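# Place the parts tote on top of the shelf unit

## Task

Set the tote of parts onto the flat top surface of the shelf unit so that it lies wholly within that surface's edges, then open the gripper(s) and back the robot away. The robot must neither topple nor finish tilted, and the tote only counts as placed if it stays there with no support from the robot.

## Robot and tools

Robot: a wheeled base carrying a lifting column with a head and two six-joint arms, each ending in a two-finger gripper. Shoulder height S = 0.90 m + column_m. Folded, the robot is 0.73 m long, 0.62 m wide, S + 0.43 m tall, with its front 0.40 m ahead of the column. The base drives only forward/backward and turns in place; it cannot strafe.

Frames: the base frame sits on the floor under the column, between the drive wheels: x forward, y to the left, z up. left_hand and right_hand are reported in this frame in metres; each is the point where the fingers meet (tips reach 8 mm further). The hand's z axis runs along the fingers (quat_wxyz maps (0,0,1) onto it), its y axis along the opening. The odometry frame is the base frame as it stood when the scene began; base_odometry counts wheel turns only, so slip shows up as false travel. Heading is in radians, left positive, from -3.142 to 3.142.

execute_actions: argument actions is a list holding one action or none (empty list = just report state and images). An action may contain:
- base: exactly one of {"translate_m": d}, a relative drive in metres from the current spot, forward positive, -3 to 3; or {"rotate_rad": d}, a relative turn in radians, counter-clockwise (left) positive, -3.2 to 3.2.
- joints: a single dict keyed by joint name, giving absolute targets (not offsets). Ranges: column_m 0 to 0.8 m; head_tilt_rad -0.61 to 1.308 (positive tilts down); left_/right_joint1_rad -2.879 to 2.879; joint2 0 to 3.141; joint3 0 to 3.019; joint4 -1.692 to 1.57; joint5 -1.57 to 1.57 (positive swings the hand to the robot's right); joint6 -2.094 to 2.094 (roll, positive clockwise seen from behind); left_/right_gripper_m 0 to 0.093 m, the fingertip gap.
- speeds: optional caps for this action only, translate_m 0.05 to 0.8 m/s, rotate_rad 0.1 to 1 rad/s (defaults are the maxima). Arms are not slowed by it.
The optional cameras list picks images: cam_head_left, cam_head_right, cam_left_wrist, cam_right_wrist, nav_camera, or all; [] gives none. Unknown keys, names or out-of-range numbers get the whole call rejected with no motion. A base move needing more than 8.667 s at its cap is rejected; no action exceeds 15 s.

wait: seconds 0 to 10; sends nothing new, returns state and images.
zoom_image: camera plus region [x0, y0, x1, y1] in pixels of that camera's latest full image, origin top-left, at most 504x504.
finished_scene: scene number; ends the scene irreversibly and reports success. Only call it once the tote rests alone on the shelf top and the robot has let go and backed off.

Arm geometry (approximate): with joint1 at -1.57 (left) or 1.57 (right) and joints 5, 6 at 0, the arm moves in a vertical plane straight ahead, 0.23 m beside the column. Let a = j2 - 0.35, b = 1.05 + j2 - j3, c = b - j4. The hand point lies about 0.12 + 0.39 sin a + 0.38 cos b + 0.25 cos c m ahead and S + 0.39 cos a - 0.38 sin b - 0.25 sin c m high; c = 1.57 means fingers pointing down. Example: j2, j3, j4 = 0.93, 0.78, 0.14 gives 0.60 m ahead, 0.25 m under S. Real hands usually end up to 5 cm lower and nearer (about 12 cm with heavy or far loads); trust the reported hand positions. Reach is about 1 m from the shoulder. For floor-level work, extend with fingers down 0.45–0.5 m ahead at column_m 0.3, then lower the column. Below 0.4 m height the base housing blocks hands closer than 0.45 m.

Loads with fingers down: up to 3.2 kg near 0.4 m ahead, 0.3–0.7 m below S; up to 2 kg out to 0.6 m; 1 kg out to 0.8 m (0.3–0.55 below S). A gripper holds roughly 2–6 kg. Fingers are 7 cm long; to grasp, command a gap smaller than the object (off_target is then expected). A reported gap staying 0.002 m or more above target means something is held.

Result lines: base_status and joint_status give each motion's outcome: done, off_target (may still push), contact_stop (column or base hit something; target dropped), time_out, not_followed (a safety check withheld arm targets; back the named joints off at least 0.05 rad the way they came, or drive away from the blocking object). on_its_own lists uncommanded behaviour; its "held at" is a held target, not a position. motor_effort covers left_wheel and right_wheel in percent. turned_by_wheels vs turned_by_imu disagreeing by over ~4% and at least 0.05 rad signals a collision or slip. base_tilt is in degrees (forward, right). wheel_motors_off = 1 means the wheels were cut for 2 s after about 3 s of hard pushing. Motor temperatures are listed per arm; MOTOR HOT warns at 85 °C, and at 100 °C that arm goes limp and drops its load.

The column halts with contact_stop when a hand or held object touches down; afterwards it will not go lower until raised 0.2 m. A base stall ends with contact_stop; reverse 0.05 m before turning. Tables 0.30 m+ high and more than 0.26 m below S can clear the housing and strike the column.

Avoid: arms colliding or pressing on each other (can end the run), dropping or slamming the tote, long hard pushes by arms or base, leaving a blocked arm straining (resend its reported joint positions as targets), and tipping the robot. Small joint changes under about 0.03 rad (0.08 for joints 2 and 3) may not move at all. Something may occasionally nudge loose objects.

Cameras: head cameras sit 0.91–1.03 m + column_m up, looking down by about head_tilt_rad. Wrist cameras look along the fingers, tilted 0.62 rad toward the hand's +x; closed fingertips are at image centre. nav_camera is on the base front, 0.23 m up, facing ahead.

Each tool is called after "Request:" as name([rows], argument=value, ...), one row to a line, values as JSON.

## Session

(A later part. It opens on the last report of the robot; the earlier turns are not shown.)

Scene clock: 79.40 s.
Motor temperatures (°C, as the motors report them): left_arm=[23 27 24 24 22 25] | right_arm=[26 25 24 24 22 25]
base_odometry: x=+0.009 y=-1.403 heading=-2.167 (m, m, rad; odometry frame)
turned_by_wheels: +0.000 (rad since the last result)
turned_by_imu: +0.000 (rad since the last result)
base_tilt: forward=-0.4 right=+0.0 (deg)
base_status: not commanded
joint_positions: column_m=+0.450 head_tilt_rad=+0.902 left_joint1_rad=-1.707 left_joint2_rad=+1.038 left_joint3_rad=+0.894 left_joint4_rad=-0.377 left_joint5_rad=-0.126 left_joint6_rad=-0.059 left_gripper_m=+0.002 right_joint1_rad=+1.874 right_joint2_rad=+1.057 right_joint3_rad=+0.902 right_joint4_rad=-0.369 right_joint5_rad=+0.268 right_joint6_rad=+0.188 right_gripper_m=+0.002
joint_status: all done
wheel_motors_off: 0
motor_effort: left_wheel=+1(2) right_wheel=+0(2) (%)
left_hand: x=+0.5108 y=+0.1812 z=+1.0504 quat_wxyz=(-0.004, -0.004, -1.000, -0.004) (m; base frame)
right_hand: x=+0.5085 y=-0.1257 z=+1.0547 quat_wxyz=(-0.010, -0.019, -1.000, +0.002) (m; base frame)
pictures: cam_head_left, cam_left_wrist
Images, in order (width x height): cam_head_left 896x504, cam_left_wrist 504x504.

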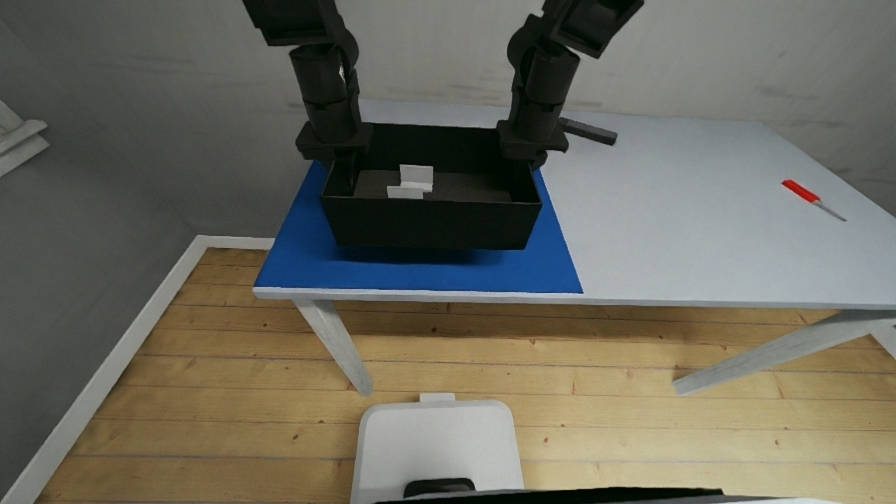

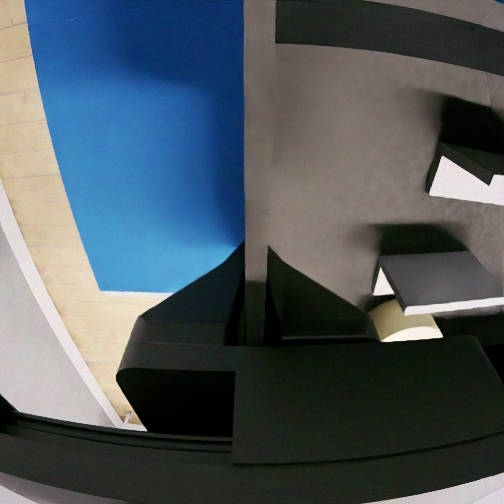

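Request:
execute_actions([
  {"base":{"translate_m":-0.9},"speeds":{"translate_m":0.3},"joints":{"column_m":0.48,"head_tilt_rad":0.6}},
], cameras=[])

Request:
execute_actions([
  {"base":{"rotate_rad":-3.1},"speeds":{"rotate_rad":0.5}},
], cameras=["cam_head_left","nav_camera"])

Scene clock: 90.83 s.
Motor temperatures (°C, as the motors report them): left_arm=[23 27 24 24 22 25] | right_arm=[26 25 24 24 22 25]
base_odometry: x=+0.514 y=-0.658 heading=-2.166 (m, m, rad; odometry frame)
turned_by_wheels: +0.002 (rad since the last result)
turned_by_imu: +0.002 (rad since the last result)
base_tilt: forward=-0.3 right=-0.1 (deg)
base_status: done
joint_positions: column_m=+0.480 head_tilt_rad=+0.617 left_joint1_rad=-1.707 left_joint2_rad=+1.040 left_joint3_rad=+0.889 left_joint4_rad=-0.376 left_joint5_rad=-0.124 left_joint6_rad=-0.059 left_gripper_m=+0.002 right_joint1_rad=+1.873 right_joint2_rad=+1.057 right_joint3_rad=+0.897 right_joint4_rad=-0.369 right_joint5_rad=+0.268 right_joint6_rad=+0.188 right_gripper_m=+0.002
joint_status: all done
wheel_motors_off: 0
motor_effort: left_wheel=+2(49) right_wheel=-1(35) (%)
left_hand: x=+0.5076 y=+0.1809 z=+1.0791 quat_wxyz=(-0.001, -0.004, -1.000, -0.003) (m; base frame)
right_hand: x=+0.5056 y=-0.1263 z=+1.0840 quat_wxyz=(-0.008, -0.019, -1.000, +0.002) (m; base frame)
pictures: none
No camera images: the call's "cameras" was empty. Leave "cameras" out to get every camera's image.

Scene clock: 98.07 s.
Motor temperatures (°C, as the motors report them): left_arm=[23 27 24 24 22 25] | right_arm=[26 25 24 24 22 26]
base_odometry: x=+0.514 y=-0.658 heading=+1.019 (m, m, rad; odometry frame)
turned_by_wheels: -3.099 (rad since the last result)
turned_by_imu: -3.114 (rad since the last result)
base_tilt: forward=-0.4 right=+0.0 (deg)
base_status: done
joint_positions: column_m=+0.480 head_tilt_rad=+0.617 left_joint1_rad=-1.709 left_joint2_rad=+1.040 left_joint3_rad=+0.889 left_joint4_rad=-0.376 left_joint5_rad=-0.124 left_joint6_rad=-0.059 left_gripper_m=+0.002 right_joint1_rad=+1.871 right_joint2_rad=+1.057 right_joint3_rad=+0.897 right_joint4_rad=-0.369 right_joint5_rad=+0.268 right_joint6_rad=+0.188 right_gripper_m=+0.002
joint_status: not commanded
wheel_motors_off: 0
motor_effort: left_wheel=+6(52) right_wheel=-5(47) (%)
left_hand: x=+0.5076 y=+0.1798 z=+1.0792 quat_wxyz=(-0.001, -0.005, -1.000, -0.002) (m; base frame)
right_hand: x=+0.5057 y=-0.1272 z=+1.0838 quat_wxyz=(-0.008, -0.019, -1.000, +0.003) (m; base frame)
pictures: cam_head_left, nav_camera
Images, in order (width x height): cam_head_left 896x504, nav_camera 896x504.

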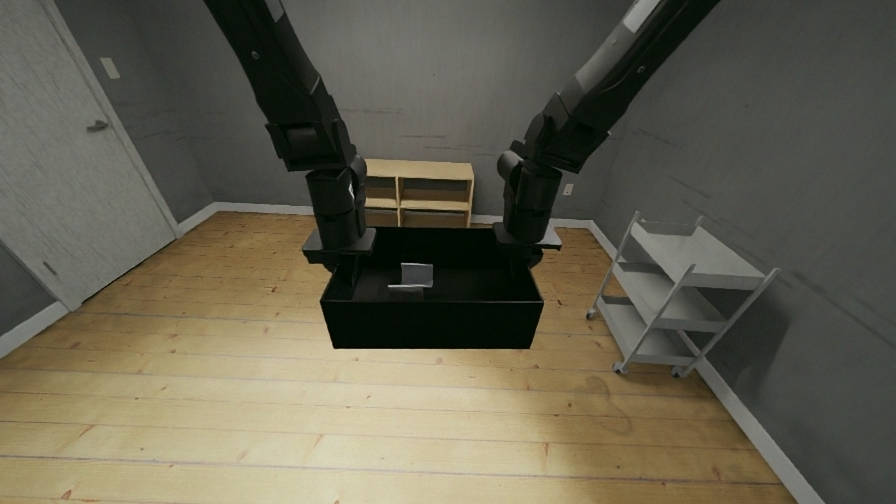

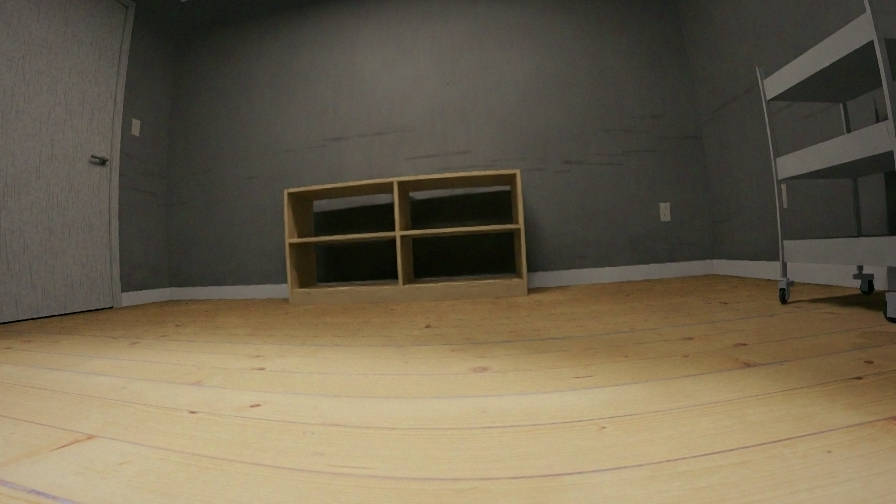

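Request:
execute_actions([
  {"base":{"translate_m":1.4},"speeds":{"translate_m":0.4},"joints":{"head_tilt_rad":0.8}},
], cameras=["cam_head_left","nav_camera"])

Scene clock: 106.77 s.
Motor temperatures (°C, as the motors report them): left_arm=[23 27 24 24 22 25] | right_arm=[26 25 25 24 22 26]
base_odometry: x=+1.249 y=+0.534 heading=+1.018 (m, m, rad; odometry frame)
turned_by_wheels: +0.000 (rad since the last result)
turned_by_imu: -0.003 (rad since the last result)
base_tilt: forward=-0.3 right=+0.0 (deg)
base_status: done
joint_positions: column_m=+0.480 head_tilt_rad=+0.802 left_joint1_rad=-1.709 left_joint2_rad=+1.040 left_joint3_rad=+0.888 left_joint4_rad=-0.374 left_joint5_rad=-0.124 left_joint6_rad=-0.060 left_gripper_m=+0.002 right_joint1_rad=+1.871 right_joint2_rad=+1.057 right_joint3_rad=+0.896 right_joint4_rad=-0.369 right_joint5_rad=+0.268 right_joint6_rad=+0.188 right_gripper_m=+0.002
joint_status: all done
wheel_motors_off: 0
motor_effort: left_wheel=+0(56) right_wheel=+1(43) (%)
left_hand: x=+0.5069 y=+0.1798 z=+1.0788 quat_wxyz=(-0.001, -0.005, -1.000, -0.002) (m; base frame)
right_hand: x=+0.5050 y=-0.1272 z=+1.0836 quat_wxyz=(-0.007, -0.019, -1.000, +0.003) (m; base frame)
pictures: cam_head_left, nav_camera
Images, in order (width x height): cam_head_left 896x504, nav_camera 896x504.

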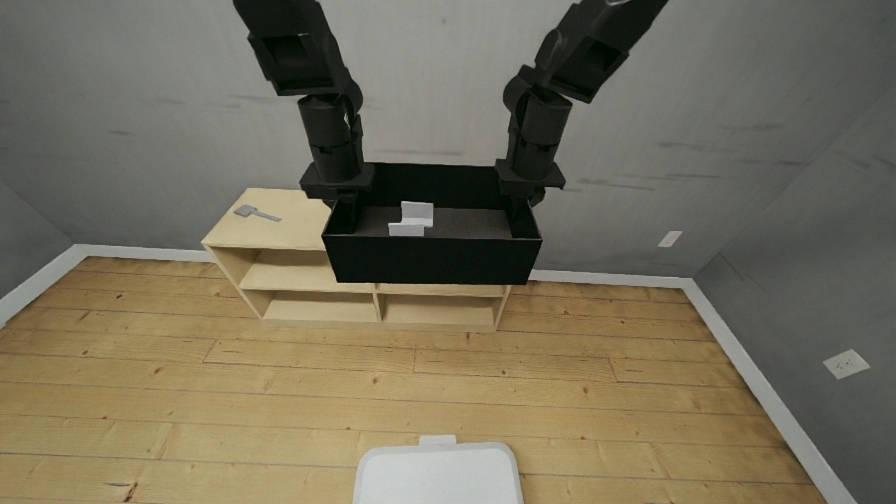

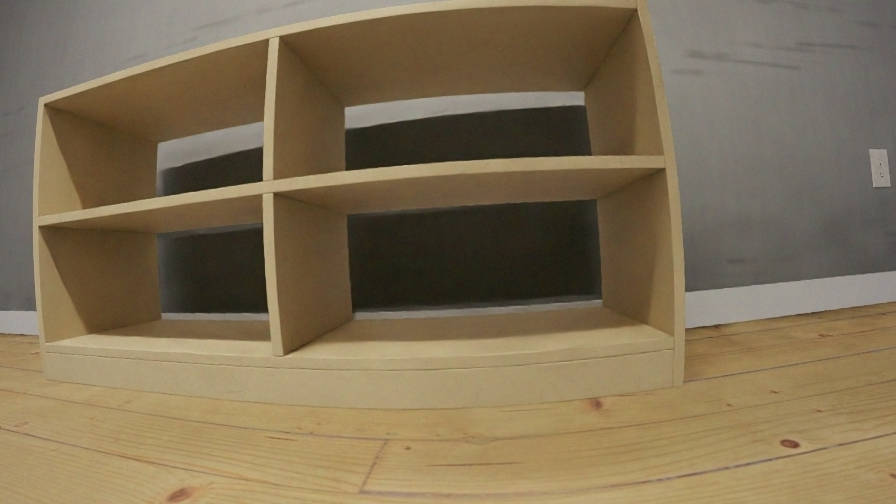

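Request:
execute_actions([
  {"base":{"rotate_rad":-0.04},"joints":{"left_joint2_rad":1.105,"left_joint3_rad":1.03,"left_joint4_rad":-0.445,"right_joint2_rad":1.105,"right_joint3_rad":1.03,"right_joint4_rad":-0.445}},
], cameras=[])

Request:
execute_actions([
  {"joints":{"left_joint2_rad":1.16,"left_joint3_rad":1.16,"left_joint4_rad":-0.52,"right_joint2_rad":1.16,"right_joint3_rad":1.16,"right_joint4_rad":-0.52,"column_m":0.3}},
], cameras=["cam_head_left"])

Request:
execute_actions([
  {"base":{"translate_m":0.4},"speeds":{"translate_m":0.25}},
], cameras=["cam_head_left","nav_camera","cam_left_wrist"])

Scene clock: 121.07 s.
Motor temperatures (°C, as the motors report them): left_arm=[23 27 24 24 22 25] | right_arm=[26 25 25 24 22 26]
base_odometry: x=+1.249 y=+0.534 heading=+0.980 (m, m, rad; odometry frame)
turned_by_wheels: -0.038 (rad since the last result)
turned_by_imu: -0.039 (rad since the last result)
base_tilt: forward=-0.4 right=+0.0 (deg)
base_status: done
joint_positions: column_m=+0.480 head_tilt_rad=+0.802 left_joint1_rad=-1.706 left_joint2_rad=+1.102 left_joint3_rad=+1.011 left_joint4_rad=-0.438 left_joint5_rad=-0.126 left_joint6_rad=-0.066 left_gripper_m=+0.002 right_joint1_rad=+1.858 right_joint2_rad=+1.111 right_joint3_rad=+1.021 right_joint4_rad=-0.437 right_joint5_rad=+0.275 right_joint6_rad=+0.179 right_gripper_m=+0.002
joint_status: all done
wheel_motors_off: 0
motor_effort: left_wheel=+2(47) right_wheel=-2(42) (%)
left_hand: x=+0.5458 y=+0.1784 z=+1.0724 quat_wxyz=(+0.000, -0.001, -1.000, -0.005) (m; base frame)
right_hand: x=+0.5461 y=-0.1281 z=+1.0797 quat_wxyz=(-0.009, -0.018, -1.000, +0.012) (m; base frame)
pictures: none
No camera images: the call's "cameras" was empty. Leave "cameras" out to get every camera's image.

Scene clock: 123.97 s.
Motor temperatures (°C, as the motors report them): left_arm=[23 27 24 24 22 25] | right_arm=[26 25 25 24 22 26]
base_odometry: x=+1.249 y=+0.534 heading=+0.980 (m, m, rad; odometry frame)
turned_by_wheels: +0.000 (rad since the last result)
turned_by_imu: +0.000 (rad since the last result)
base_tilt: forward=-0.3 right=-0.1 (deg)
base_status: not commanded
joint_positions: column_m=+0.300 head_tilt_rad=+0.802 left_joint1_rad=-1.696 left_joint2_rad=+1.148 left_joint3_rad=+1.134 left_joint4_rad=-0.514 left_joint5_rad=-0.127 left_joint6_rad=-0.061 left_gripper_m=+0.002 right_joint1_rad=+1.853 right_joint2_rad=+1.162 right_joint3_rad=+1.147 right_joint4_rad=-0.512 right_joint5_rad=+0.276 right_joint6_rad=+0.177 right_gripper_m=+0.002
joint_status: all done
wheel_motors_off: 0
motor_effort: left_wheel=+4(6) right_wheel=-2(3) (%)
left_hand: x=+0.5851 y=+0.1811 z=+0.8932 quat_wxyz=(+0.000, -0.001, -1.000, -0.009) (m; base frame)
right_hand: x=+0.5855 y=-0.1249 z=+0.8993 quat_wxyz=(-0.009, -0.018, -1.000, +0.015) (m; base frame)
pictures: cam_head_left
Images, in order (width x height): cam_head_left 896x504.

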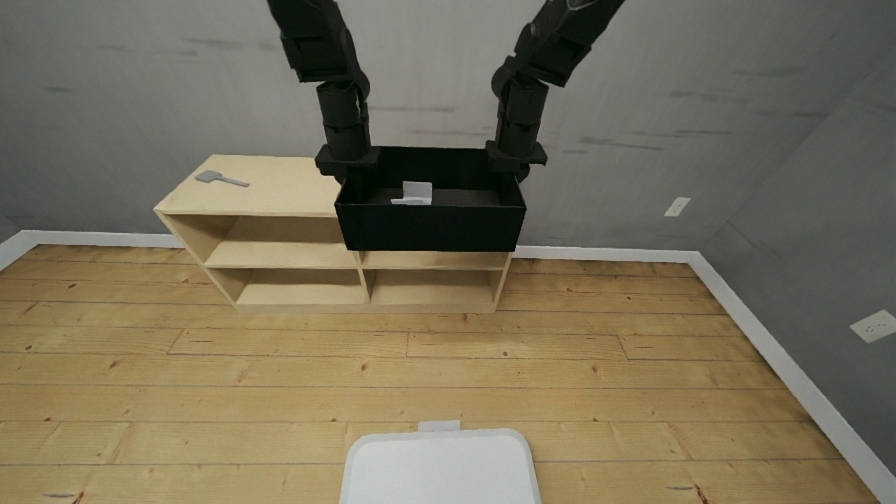

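Scene clock: 126.70 s.
Motor temperatures (°C, as the motors report them): left_arm=[23 27 24 24 22 25] | right_arm=[26 26 25 24 22 26]
base_odometry: x=+1.472 y=+0.866 heading=+0.980 (m, m, rad; odometry frame)
turned_by_wheels: +0.000 (rad since the last result)
turned_by_imu: -0.001 (rad since the last result)
base_tilt: forward=-0.4 right=+0.0 (deg)
base_status: done
joint_positions: column_m=+0.300 head_tilt_rad=+0.802 left_joint1_rad=-1.696 left_joint2_rad=+1.148 left_joint3_rad=+1.135 left_joint4_rad=-0.516 left_joint5_rad=-0.127 left_joint6_rad=-0.061 left_gripper_m=+0.002 right_joint1_rad=+1.853 right_joint2_rad=+1.162 right_joint3_rad=+1.147 right_joint4_rad=-0.512 right_joint5_rad=+0.276 right_joint6_rad=+0.176 right_gripper_m=+0.002
joint_status: not commanded
wheel_motors_off: 0
motor_effort: left_wheel=+0(31) right_wheel=+0(46) (%)
left_hand: x=+0.5850 y=+0.1812 z=+0.8934 quat_wxyz=(+0.000, -0.001, -1.000, -0.009) (m; base frame)
right_hand: x=+0.5853 y=-0.1251 z=+0.8992 quat_wxyz=(-0.009, -0.018, -1.000, +0.015) (m; base frame)
pictures: cam_head_left, cam_left_wrist, nav_camera
Images, in order (width x height): cam_head_left 896x504, cam_left_wrist 504x504, nav_camera 896x504.

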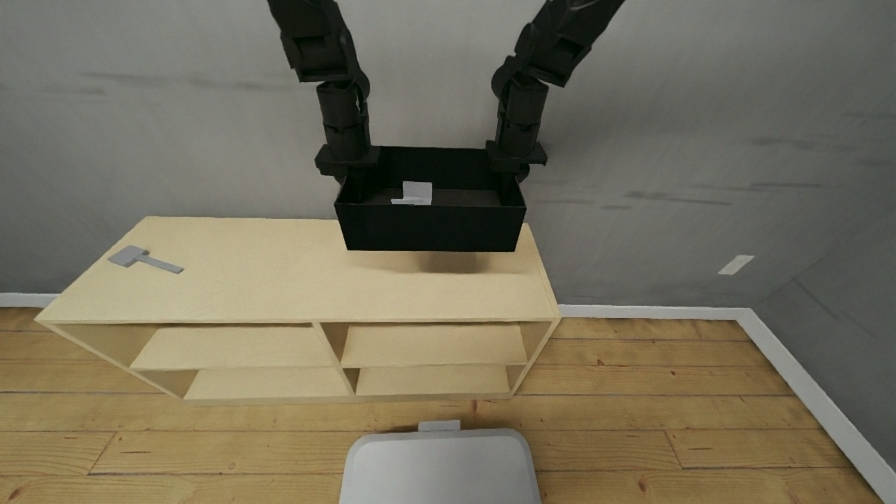

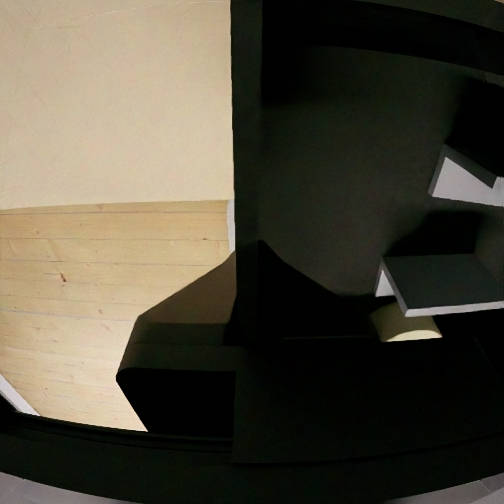

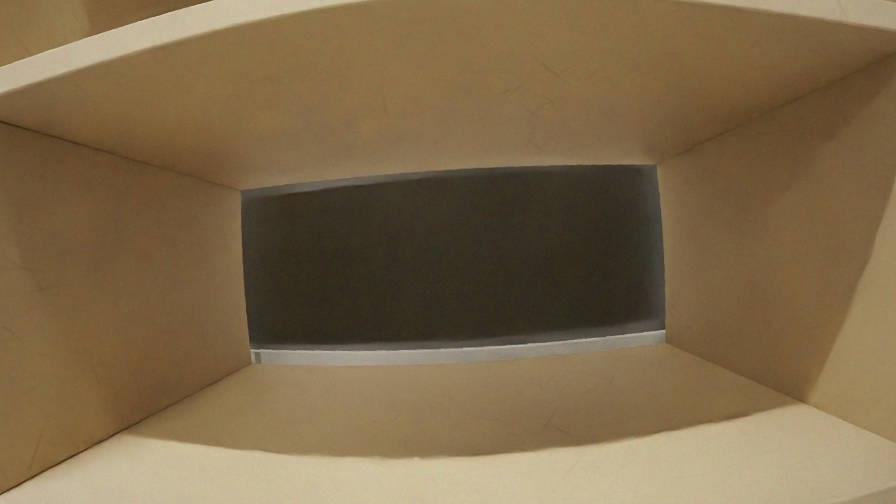

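Request:
execute_actions([
  {"base":{"translate_m":0.11},"speeds":{"translate_m":0.1},"joints":{"column_m":0.14,"head_tilt_rad":0.95}},
], cameras=["cam_head_left","cam_right_wrist","cam_left_wrist"])

Scene clock: 133.80 s.
Motor temperatures (°C, as the motors report them): left_arm=[23 28 25 24 22 25] | right_arm=[27 26 25 24 22 26]
base_odometry: x=+1.533 y=+0.958 heading=+0.980 (m, m, rad; odometry frame)
turned_by_wheels: +0.000 (rad since the last result)
turned_by_imu: -0.001 (rad since the last result)
base_tilt: forward=-0.3 right=+0.0 (deg)
base_status: done
joint_positions: column_m=+0.140 head_tilt_rad=+0.951 left_joint1_rad=-1.696 left_joint2_rad=+1.148 left_joint3_rad=+1.135 left_joint4_rad=-0.517 left_joint5_rad=-0.127 left_joint6_rad=-0.061 left_gripper_m=+0.002 right_joint1_rad=+1.853 right_joint2_rad=+1.162 right_joint3_rad=+1.147 right_joint4_rad=-0.512 right_joint5_rad=+0.276 right_joint6_rad=+0.176 right_gripper_m=+0.002
joint_status: all done
wheel_motors_off: 0
motor_effort: left_wheel=+0(33) right_wheel=-1(30) (%)
left_hand: x=+0.5850 y=+0.1812 z=+0.7334 quat_wxyz=(+0.001, -0.001, -1.000, -0.009) (m; base frame)
right_hand: x=+0.5855 y=-0.1251 z=+0.7392 quat_wxyz=(-0.009, -0.018, -1.000, +0.015) (m; base frame)
pictures: cam_head_left, cam_left_wrist, cam_right_wrist
Images, in order (width x height): cam_head_left 896x504, cam_left_wrist 504x504, cam_right_wrist 504x504.

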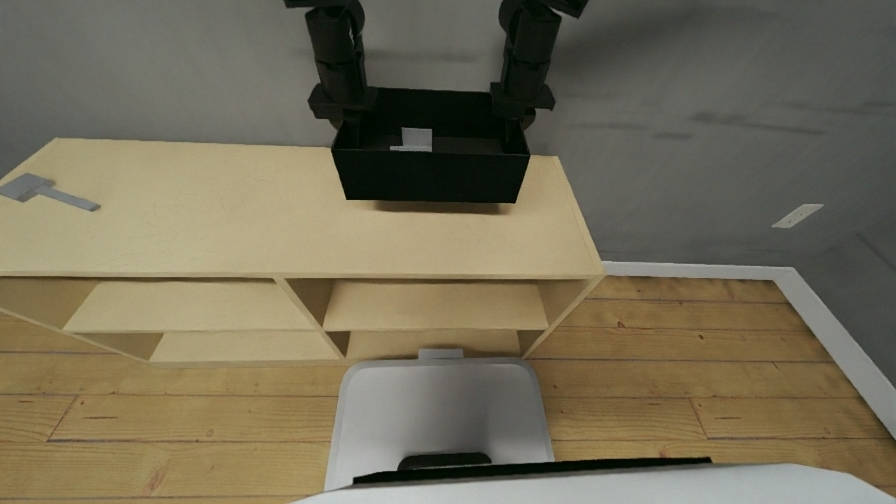

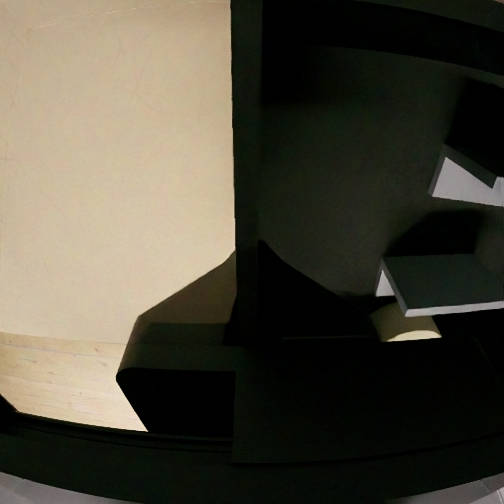

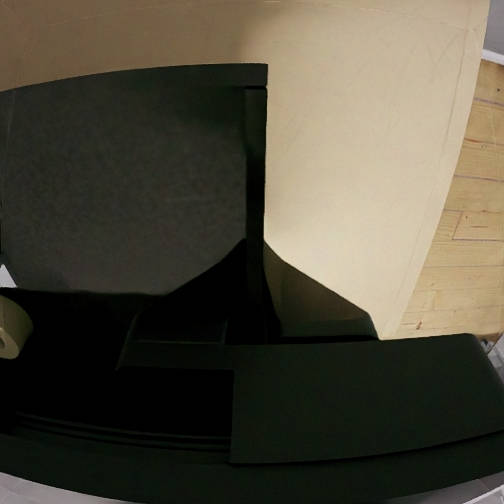

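Request:
execute_actions([
  {"joints":{"column_m":0.09}},
], cameras=["cam_head_left","cam_right_wrist"])

Scene clock: 139.27 s.
Motor temperatures (°C, as the motors report them): left_arm=[23 28 25 24 22 25] | right_arm=[27 26 25 24 22 26]
base_odometry: x=+1.533 y=+0.958 heading=+0.980 (m, m, rad; odometry frame)
turned_by_wheels: +0.000 (rad since the last result)
turned_by_imu: -0.001 (rad since the last result)
base_tilt: forward=-0.4 right=-0.1 (deg)
base_status: not commanded
joint_positions: column_m=+0.090 head_tilt_rad=+0.951 left_joint1_rad=-1.696 left_joint2_rad=+1.148 left_joint3_rad=+1.135 left_joint4_rad=-0.517 left_joint5_rad=-0.127 left_joint6_rad=-0.061 left_gripper_m=+0.002 right_joint1_rad=+1.853 right_joint2_rad=+1.162 right_joint3_rad=+1.147 right_joint4_rad=-0.512 right_joint5_rad=+0.276 right_joint6_rad=+0.176 right_gripper_m=+0.002
joint_status: all done
wheel_motors_off: 0
motor_effort: left_wheel=+0(0) right_wheel=+0(0) (%)
left_hand: x=+0.5850 y=+0.1812 z=+0.6834 quat_wxyz=(+0.001, -0.001, -1.000, -0.009) (m; base frame)
right_hand: x=+0.5855 y=-0.1251 z=+0.6893 quat_wxyz=(-0.009, -0.018, -1.000, +0.015) (m; base frame)
pictures: cam_head_left, cam_right_wrist
Images, in order (width x height): cam_head_left 896x504, cam_right_wrist 504x504.

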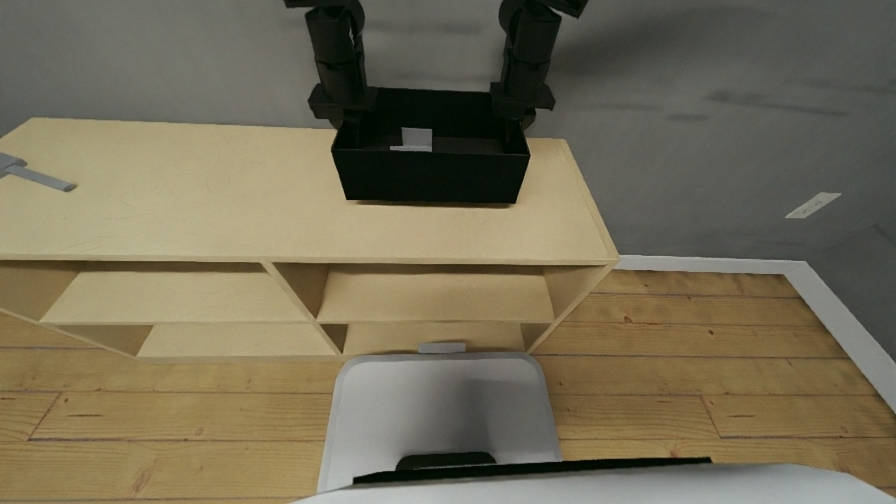

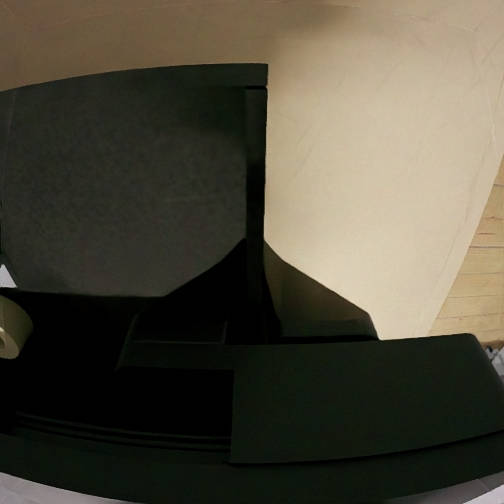

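Request:
execute_actions([
  {"joints":{"column_m":0.065}},
], cameras=["cam_head_left"])

Scene clock: 143.20 s.
Motor temperatures (°C, as the motors report them): left_arm=[23 28 25 24 22 25] | right_arm=[27 26 26 24 22 26]
base_odometry: x=+1.533 y=+0.958 heading=+0.980 (m, m, rad; odometry frame)
turned_by_wheels: +0.000 (rad since the last result)
turned_by_imu: -0.001 (rad since the last result)
base_tilt: forward=-0.4 right=+0.1 (deg)
base_status: not commanded
joint_positions: column_m=+0.065 head_tilt_rad=+0.951 left_joint1_rad=-1.696 left_joint2_rad=+1.148 left_joint3_rad=+1.135 left_joint4_rad=-0.517 left_joint5_rad=-0.127 left_joint6_rad=-0.061 left_gripper_m=+0.002 right_joint1_rad=+1.853 right_joint2_rad=+1.162 right_joint3_rad=+1.147 right_joint4_rad=-0.512 right_joint5_rad=+0.276 right_joint6_rad=+0.176 right_gripper_m=+0.002
joint_status: all done
wheel_motors_off: 0
motor_effort: left_wheel=+0(0) right_wheel=+0(0) (%)
left_hand: x=+0.5850 y=+0.1812 z=+0.6584 quat_wxyz=(+0.001, -0.001, -1.000, -0.009) (m; base frame)
right_hand: x=+0.5855 y=-0.1251 z=+0.6642 quat_wxyz=(-0.009, -0.018, -1.000, +0.015) (m; base frame)
pictures: cam_head_left
Images, in order (width x height): cam_head_left 896x504.

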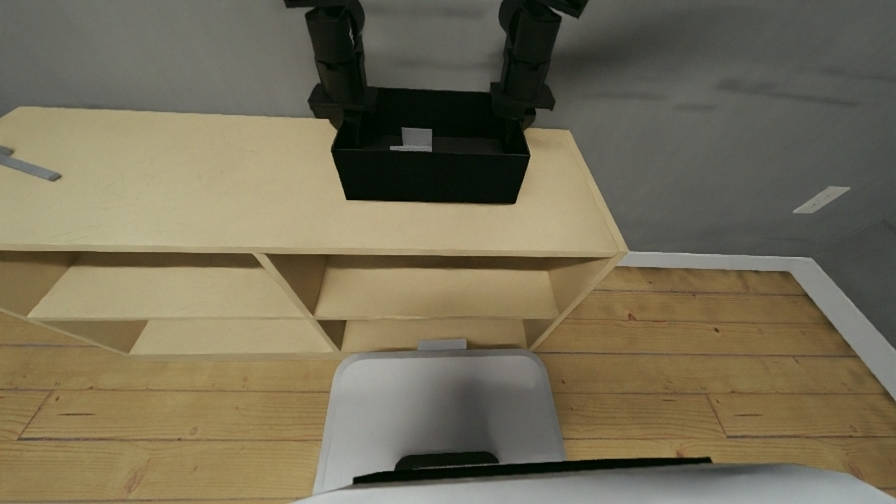

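Request:
execute_actions([
  {"joints":{"column_m":0.04}},
], cameras=["cam_head_left"])

Scene clock: 146.07 s.
Motor temperatures (°C, as the motors report them): left_arm=[23 28 25 24 22 25] | right_arm=[27 26 26 24 22 26]
base_odometry: x=+1.533 y=+0.958 heading=+0.980 (m, m, rad; odometry frame)
turned_by_wheels: +0.000 (rad since the last result)
turned_by_imu: +0.000 (rad since the last result)
base_tilt: forward=-0.3 right=+0.0 (deg)
base_status: not commanded
joint_positions: column_m=+0.040 head_tilt_rad=+0.951 left_joint1_rad=-1.698 left_joint2_rad=+1.112 left_joint3_rad=+1.135 left_joint4_rad=-0.545 left_joint5_rad=-0.129 left_joint6_rad=-0.061 left_gripper_m=+0.002 right_joint1_rad=+1.853 right_joint2_rad=+1.136 right_joint3_rad=+1.147 right_joint4_rad=-0.528 right_joint5_rad=+0.267 right_joint6_rad=+0.176 right_gripper_m=+0.002
joint_status: all done
wheel_motors_off: 0
motor_effort: left_wheel=+2(3) right_wheel=+3(3) (%)
left_hand: x=+0.5889 y=+0.1818 z=+0.6499 quat_wxyz=(-0.003, -0.001, -1.000, -0.009) (m; base frame)
right_hand: x=+0.5896 y=-0.1254 z=+0.6511 quat_wxyz=(-0.013, -0.019, -1.000, +0.009) (m; base frame)
pictures: cam_head_left
Images, in order (width x height): cam_head_left 896x504.

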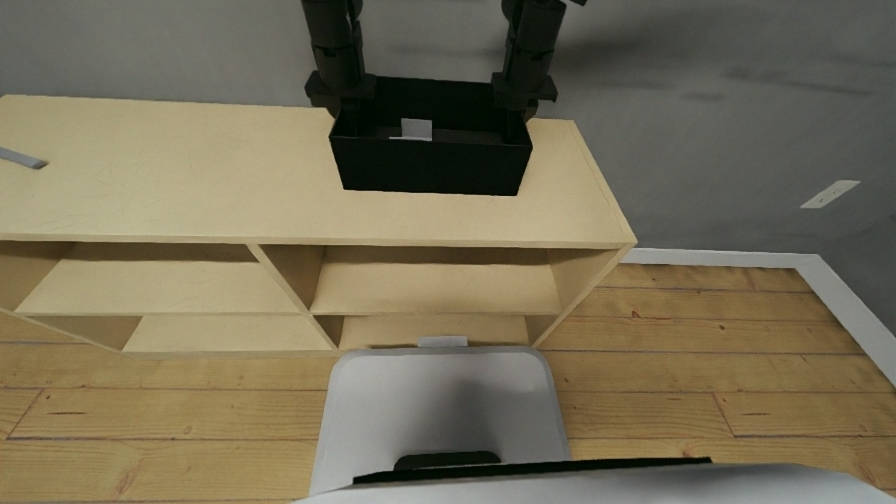

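Set down. Release, raise, back away.

Request:
execute_actions([
  {"joints":{"left_gripper_m":0.06,"right_gripper_m":0.06}},
], cameras=[])

Request:
execute_actions([
  {"joints":{"column_m":0.25}},
], cameras=["cam_head_left"])

Request:
execute_actions([
  {"base":{"translate_m":-0.8}},
], cameras=["cam_head_left"])

Scene clock: 149.30 s.
Motor temperatures (°C, as the motors report them): left_arm=[23 28 25 24 22 25] | right_arm=[27 26 26 24 22 26]
base_odometry: x=+1.533 y=+0.958 heading=+0.980 (m, m, rad; odometry frame)
turned_by_wheels: +0.000 (rad since the last result)
turned_by_imu: +0.000 (rad since the last result)
base_tilt: forward=-0.4 right=+0.0 (deg)
base_status: not commanded
joint_positions: column_m=+0.040 head_tilt_rad=+0.951 left_joint1_rad=-1.698 left_joint2_rad=+1.112 left_joint3_rad=+1.141 left_joint4_rad=-0.537 left_joint5_rad=-0.132 left_joint6_rad=-0.062 left_gripper_m=+0.060 right_joint1_rad=+1.855 right_joint2_rad=+1.138 right_joint3_rad=+1.147 right_joint4_rad=-0.528 right_joint5_rad=+0.262 right_joint6_rad=+0.163 right_gripper_m=+0.060
joint_status: all done
wheel_motors_off: 0
motor_effort: left_wheel=+1(4) right_wheel=+0(4) (%)
left_hand: x=+0.5941 y=+0.1820 z=+0.6512 quat_wxyz=(-0.010, +0.000, -1.000, -0.010) (m; base frame)
right_hand: x=+0.5888 y=-0.1240 z=+0.6503 quat_wxyz=(-0.012, -0.012, -1.000, +0.007) (m; base frame)
pictures: none
No camera images: the call's "cameras" was empty. Leave "cameras" out to get every camera's image.

Scene clock: 152.63 s.
Motor temperatures (°C, as the motors report them): left_arm=[23 28 25 24 22 25] | right_arm=[27 26 26 24 22 26]
base_odometry: x=+1.533 y=+0.958 heading=+0.980 (m, m, rad; odometry frame)
turned_by_wheels: +0.000 (rad since the last result)
turned_by_imu: -0.001 (rad since the last result)
base_tilt: forward=-0.4 right=+0.0 (deg)
base_status: not commanded
joint_positions: column_m=+0.250 head_tilt_rad=+0.951 left_joint1_rad=-1.702 left_joint2_rad=+1.138 left_joint3_rad=+1.141 left_joint4_rad=-0.531 left_joint5_rad=-0.128 left_joint6_rad=-0.065 left_gripper_m=+0.060 right_joint1_rad=+1.855 right_joint2_rad=+1.139 right_joint3_rad=+1.147 right_joint4_rad=-0.528 right_joint5_rad=+0.262 right_joint6_rad=+0.163 right_gripper_m=+0.060
joint_status: all done
wheel_motors_off: 0
motor_effort: left_wheel=+1(2) right_wheel=-1(2) (%)
left_hand: x=+0.5875 y=+0.1786 z=+0.8489 quat_wxyz=(+0.000, +0.000, -1.000, -0.007) (m; base frame)
right_hand: x=+0.5886 y=-0.1237 z=+0.8598 quat_wxyz=(-0.012, -0.012, -1.000, +0.007) (m; base frame)
pictures: cam_head_left
Images, in order (width x height): cam_head_left 896x504.

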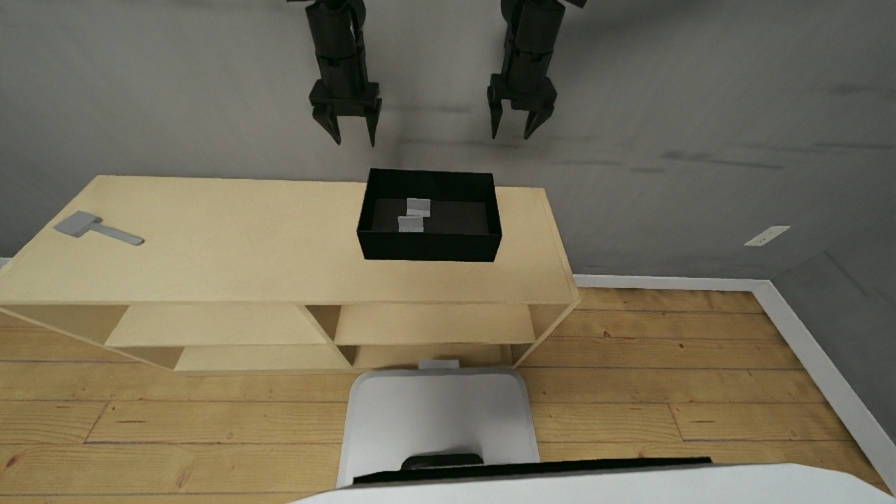

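Scene clock: 155.73 s.
Motor temperatures (°C, as the motors report them): left_arm=[23 28 25 24 22 25] | right_arm=[27 26 26 24 22 26]
base_odometry: x=+1.087 y=+0.293 heading=+0.981 (m, m, rad; odometry frame)
turned_by_wheels: +0.001 (rad since the last result)
turned_by_imu: +0.002 (rad since the last result)
base_tilt: forward=-0.4 right=+0.0 (deg)
base_status: done
joint_positions: column_m=+0.250 head_tilt_rad=+0.951 left_joint1_rad=-1.703 left_joint2_rad=+1.138 left_joint3_rad=+1.141 left_joint4_rad=-0.528 left_joint5_rad=-0.128 left_joint6_rad=-0.066 left_gripper_m=+0.060 right_joint1_rad=+1.856 right_joint2_rad=+1.140 right_joint3_rad=+1.147 right_joint4_rad=-0.528 right_joint5_rad=+0.262 right_joint6_rad=+0.163 right_gripper_m=+0.060
joint_status: not commanded
wheel_motors_off: 0
motor_effort: left_wheel=+2(46) right_wheel=-2(30) (%)
left_hand: x=+0.5884 y=+0.1779 z=+0.8491 quat_wxyz=(-0.002, +0.000, -1.000, -0.006) (m; base frame)
right_hand: x=+0.5877 y=-0.1228 z=+0.8593 quat_wxyz=(-0.011, -0.011, -1.000, +0.006) (m; base frame)
pictures: cam_head_left
Images, in order (width x height): cam_head_left 896x504.

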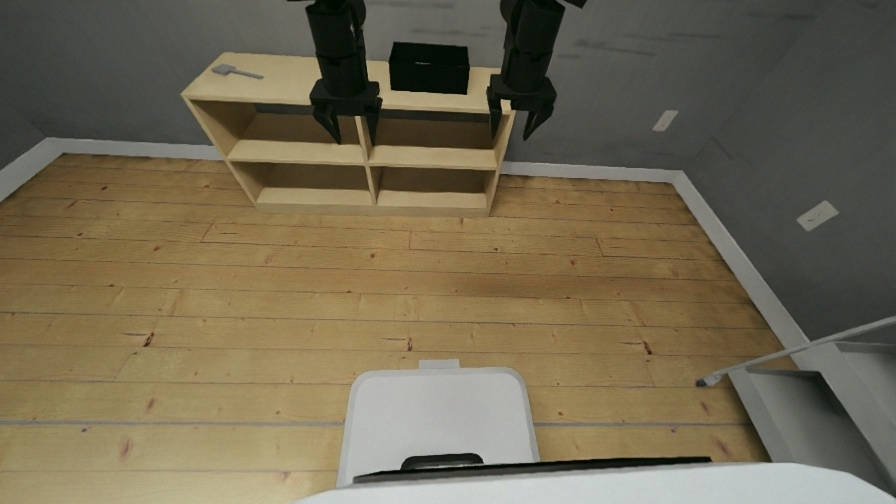

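Request:
finished_scene(scene=1)

The scene is finished: the task was done.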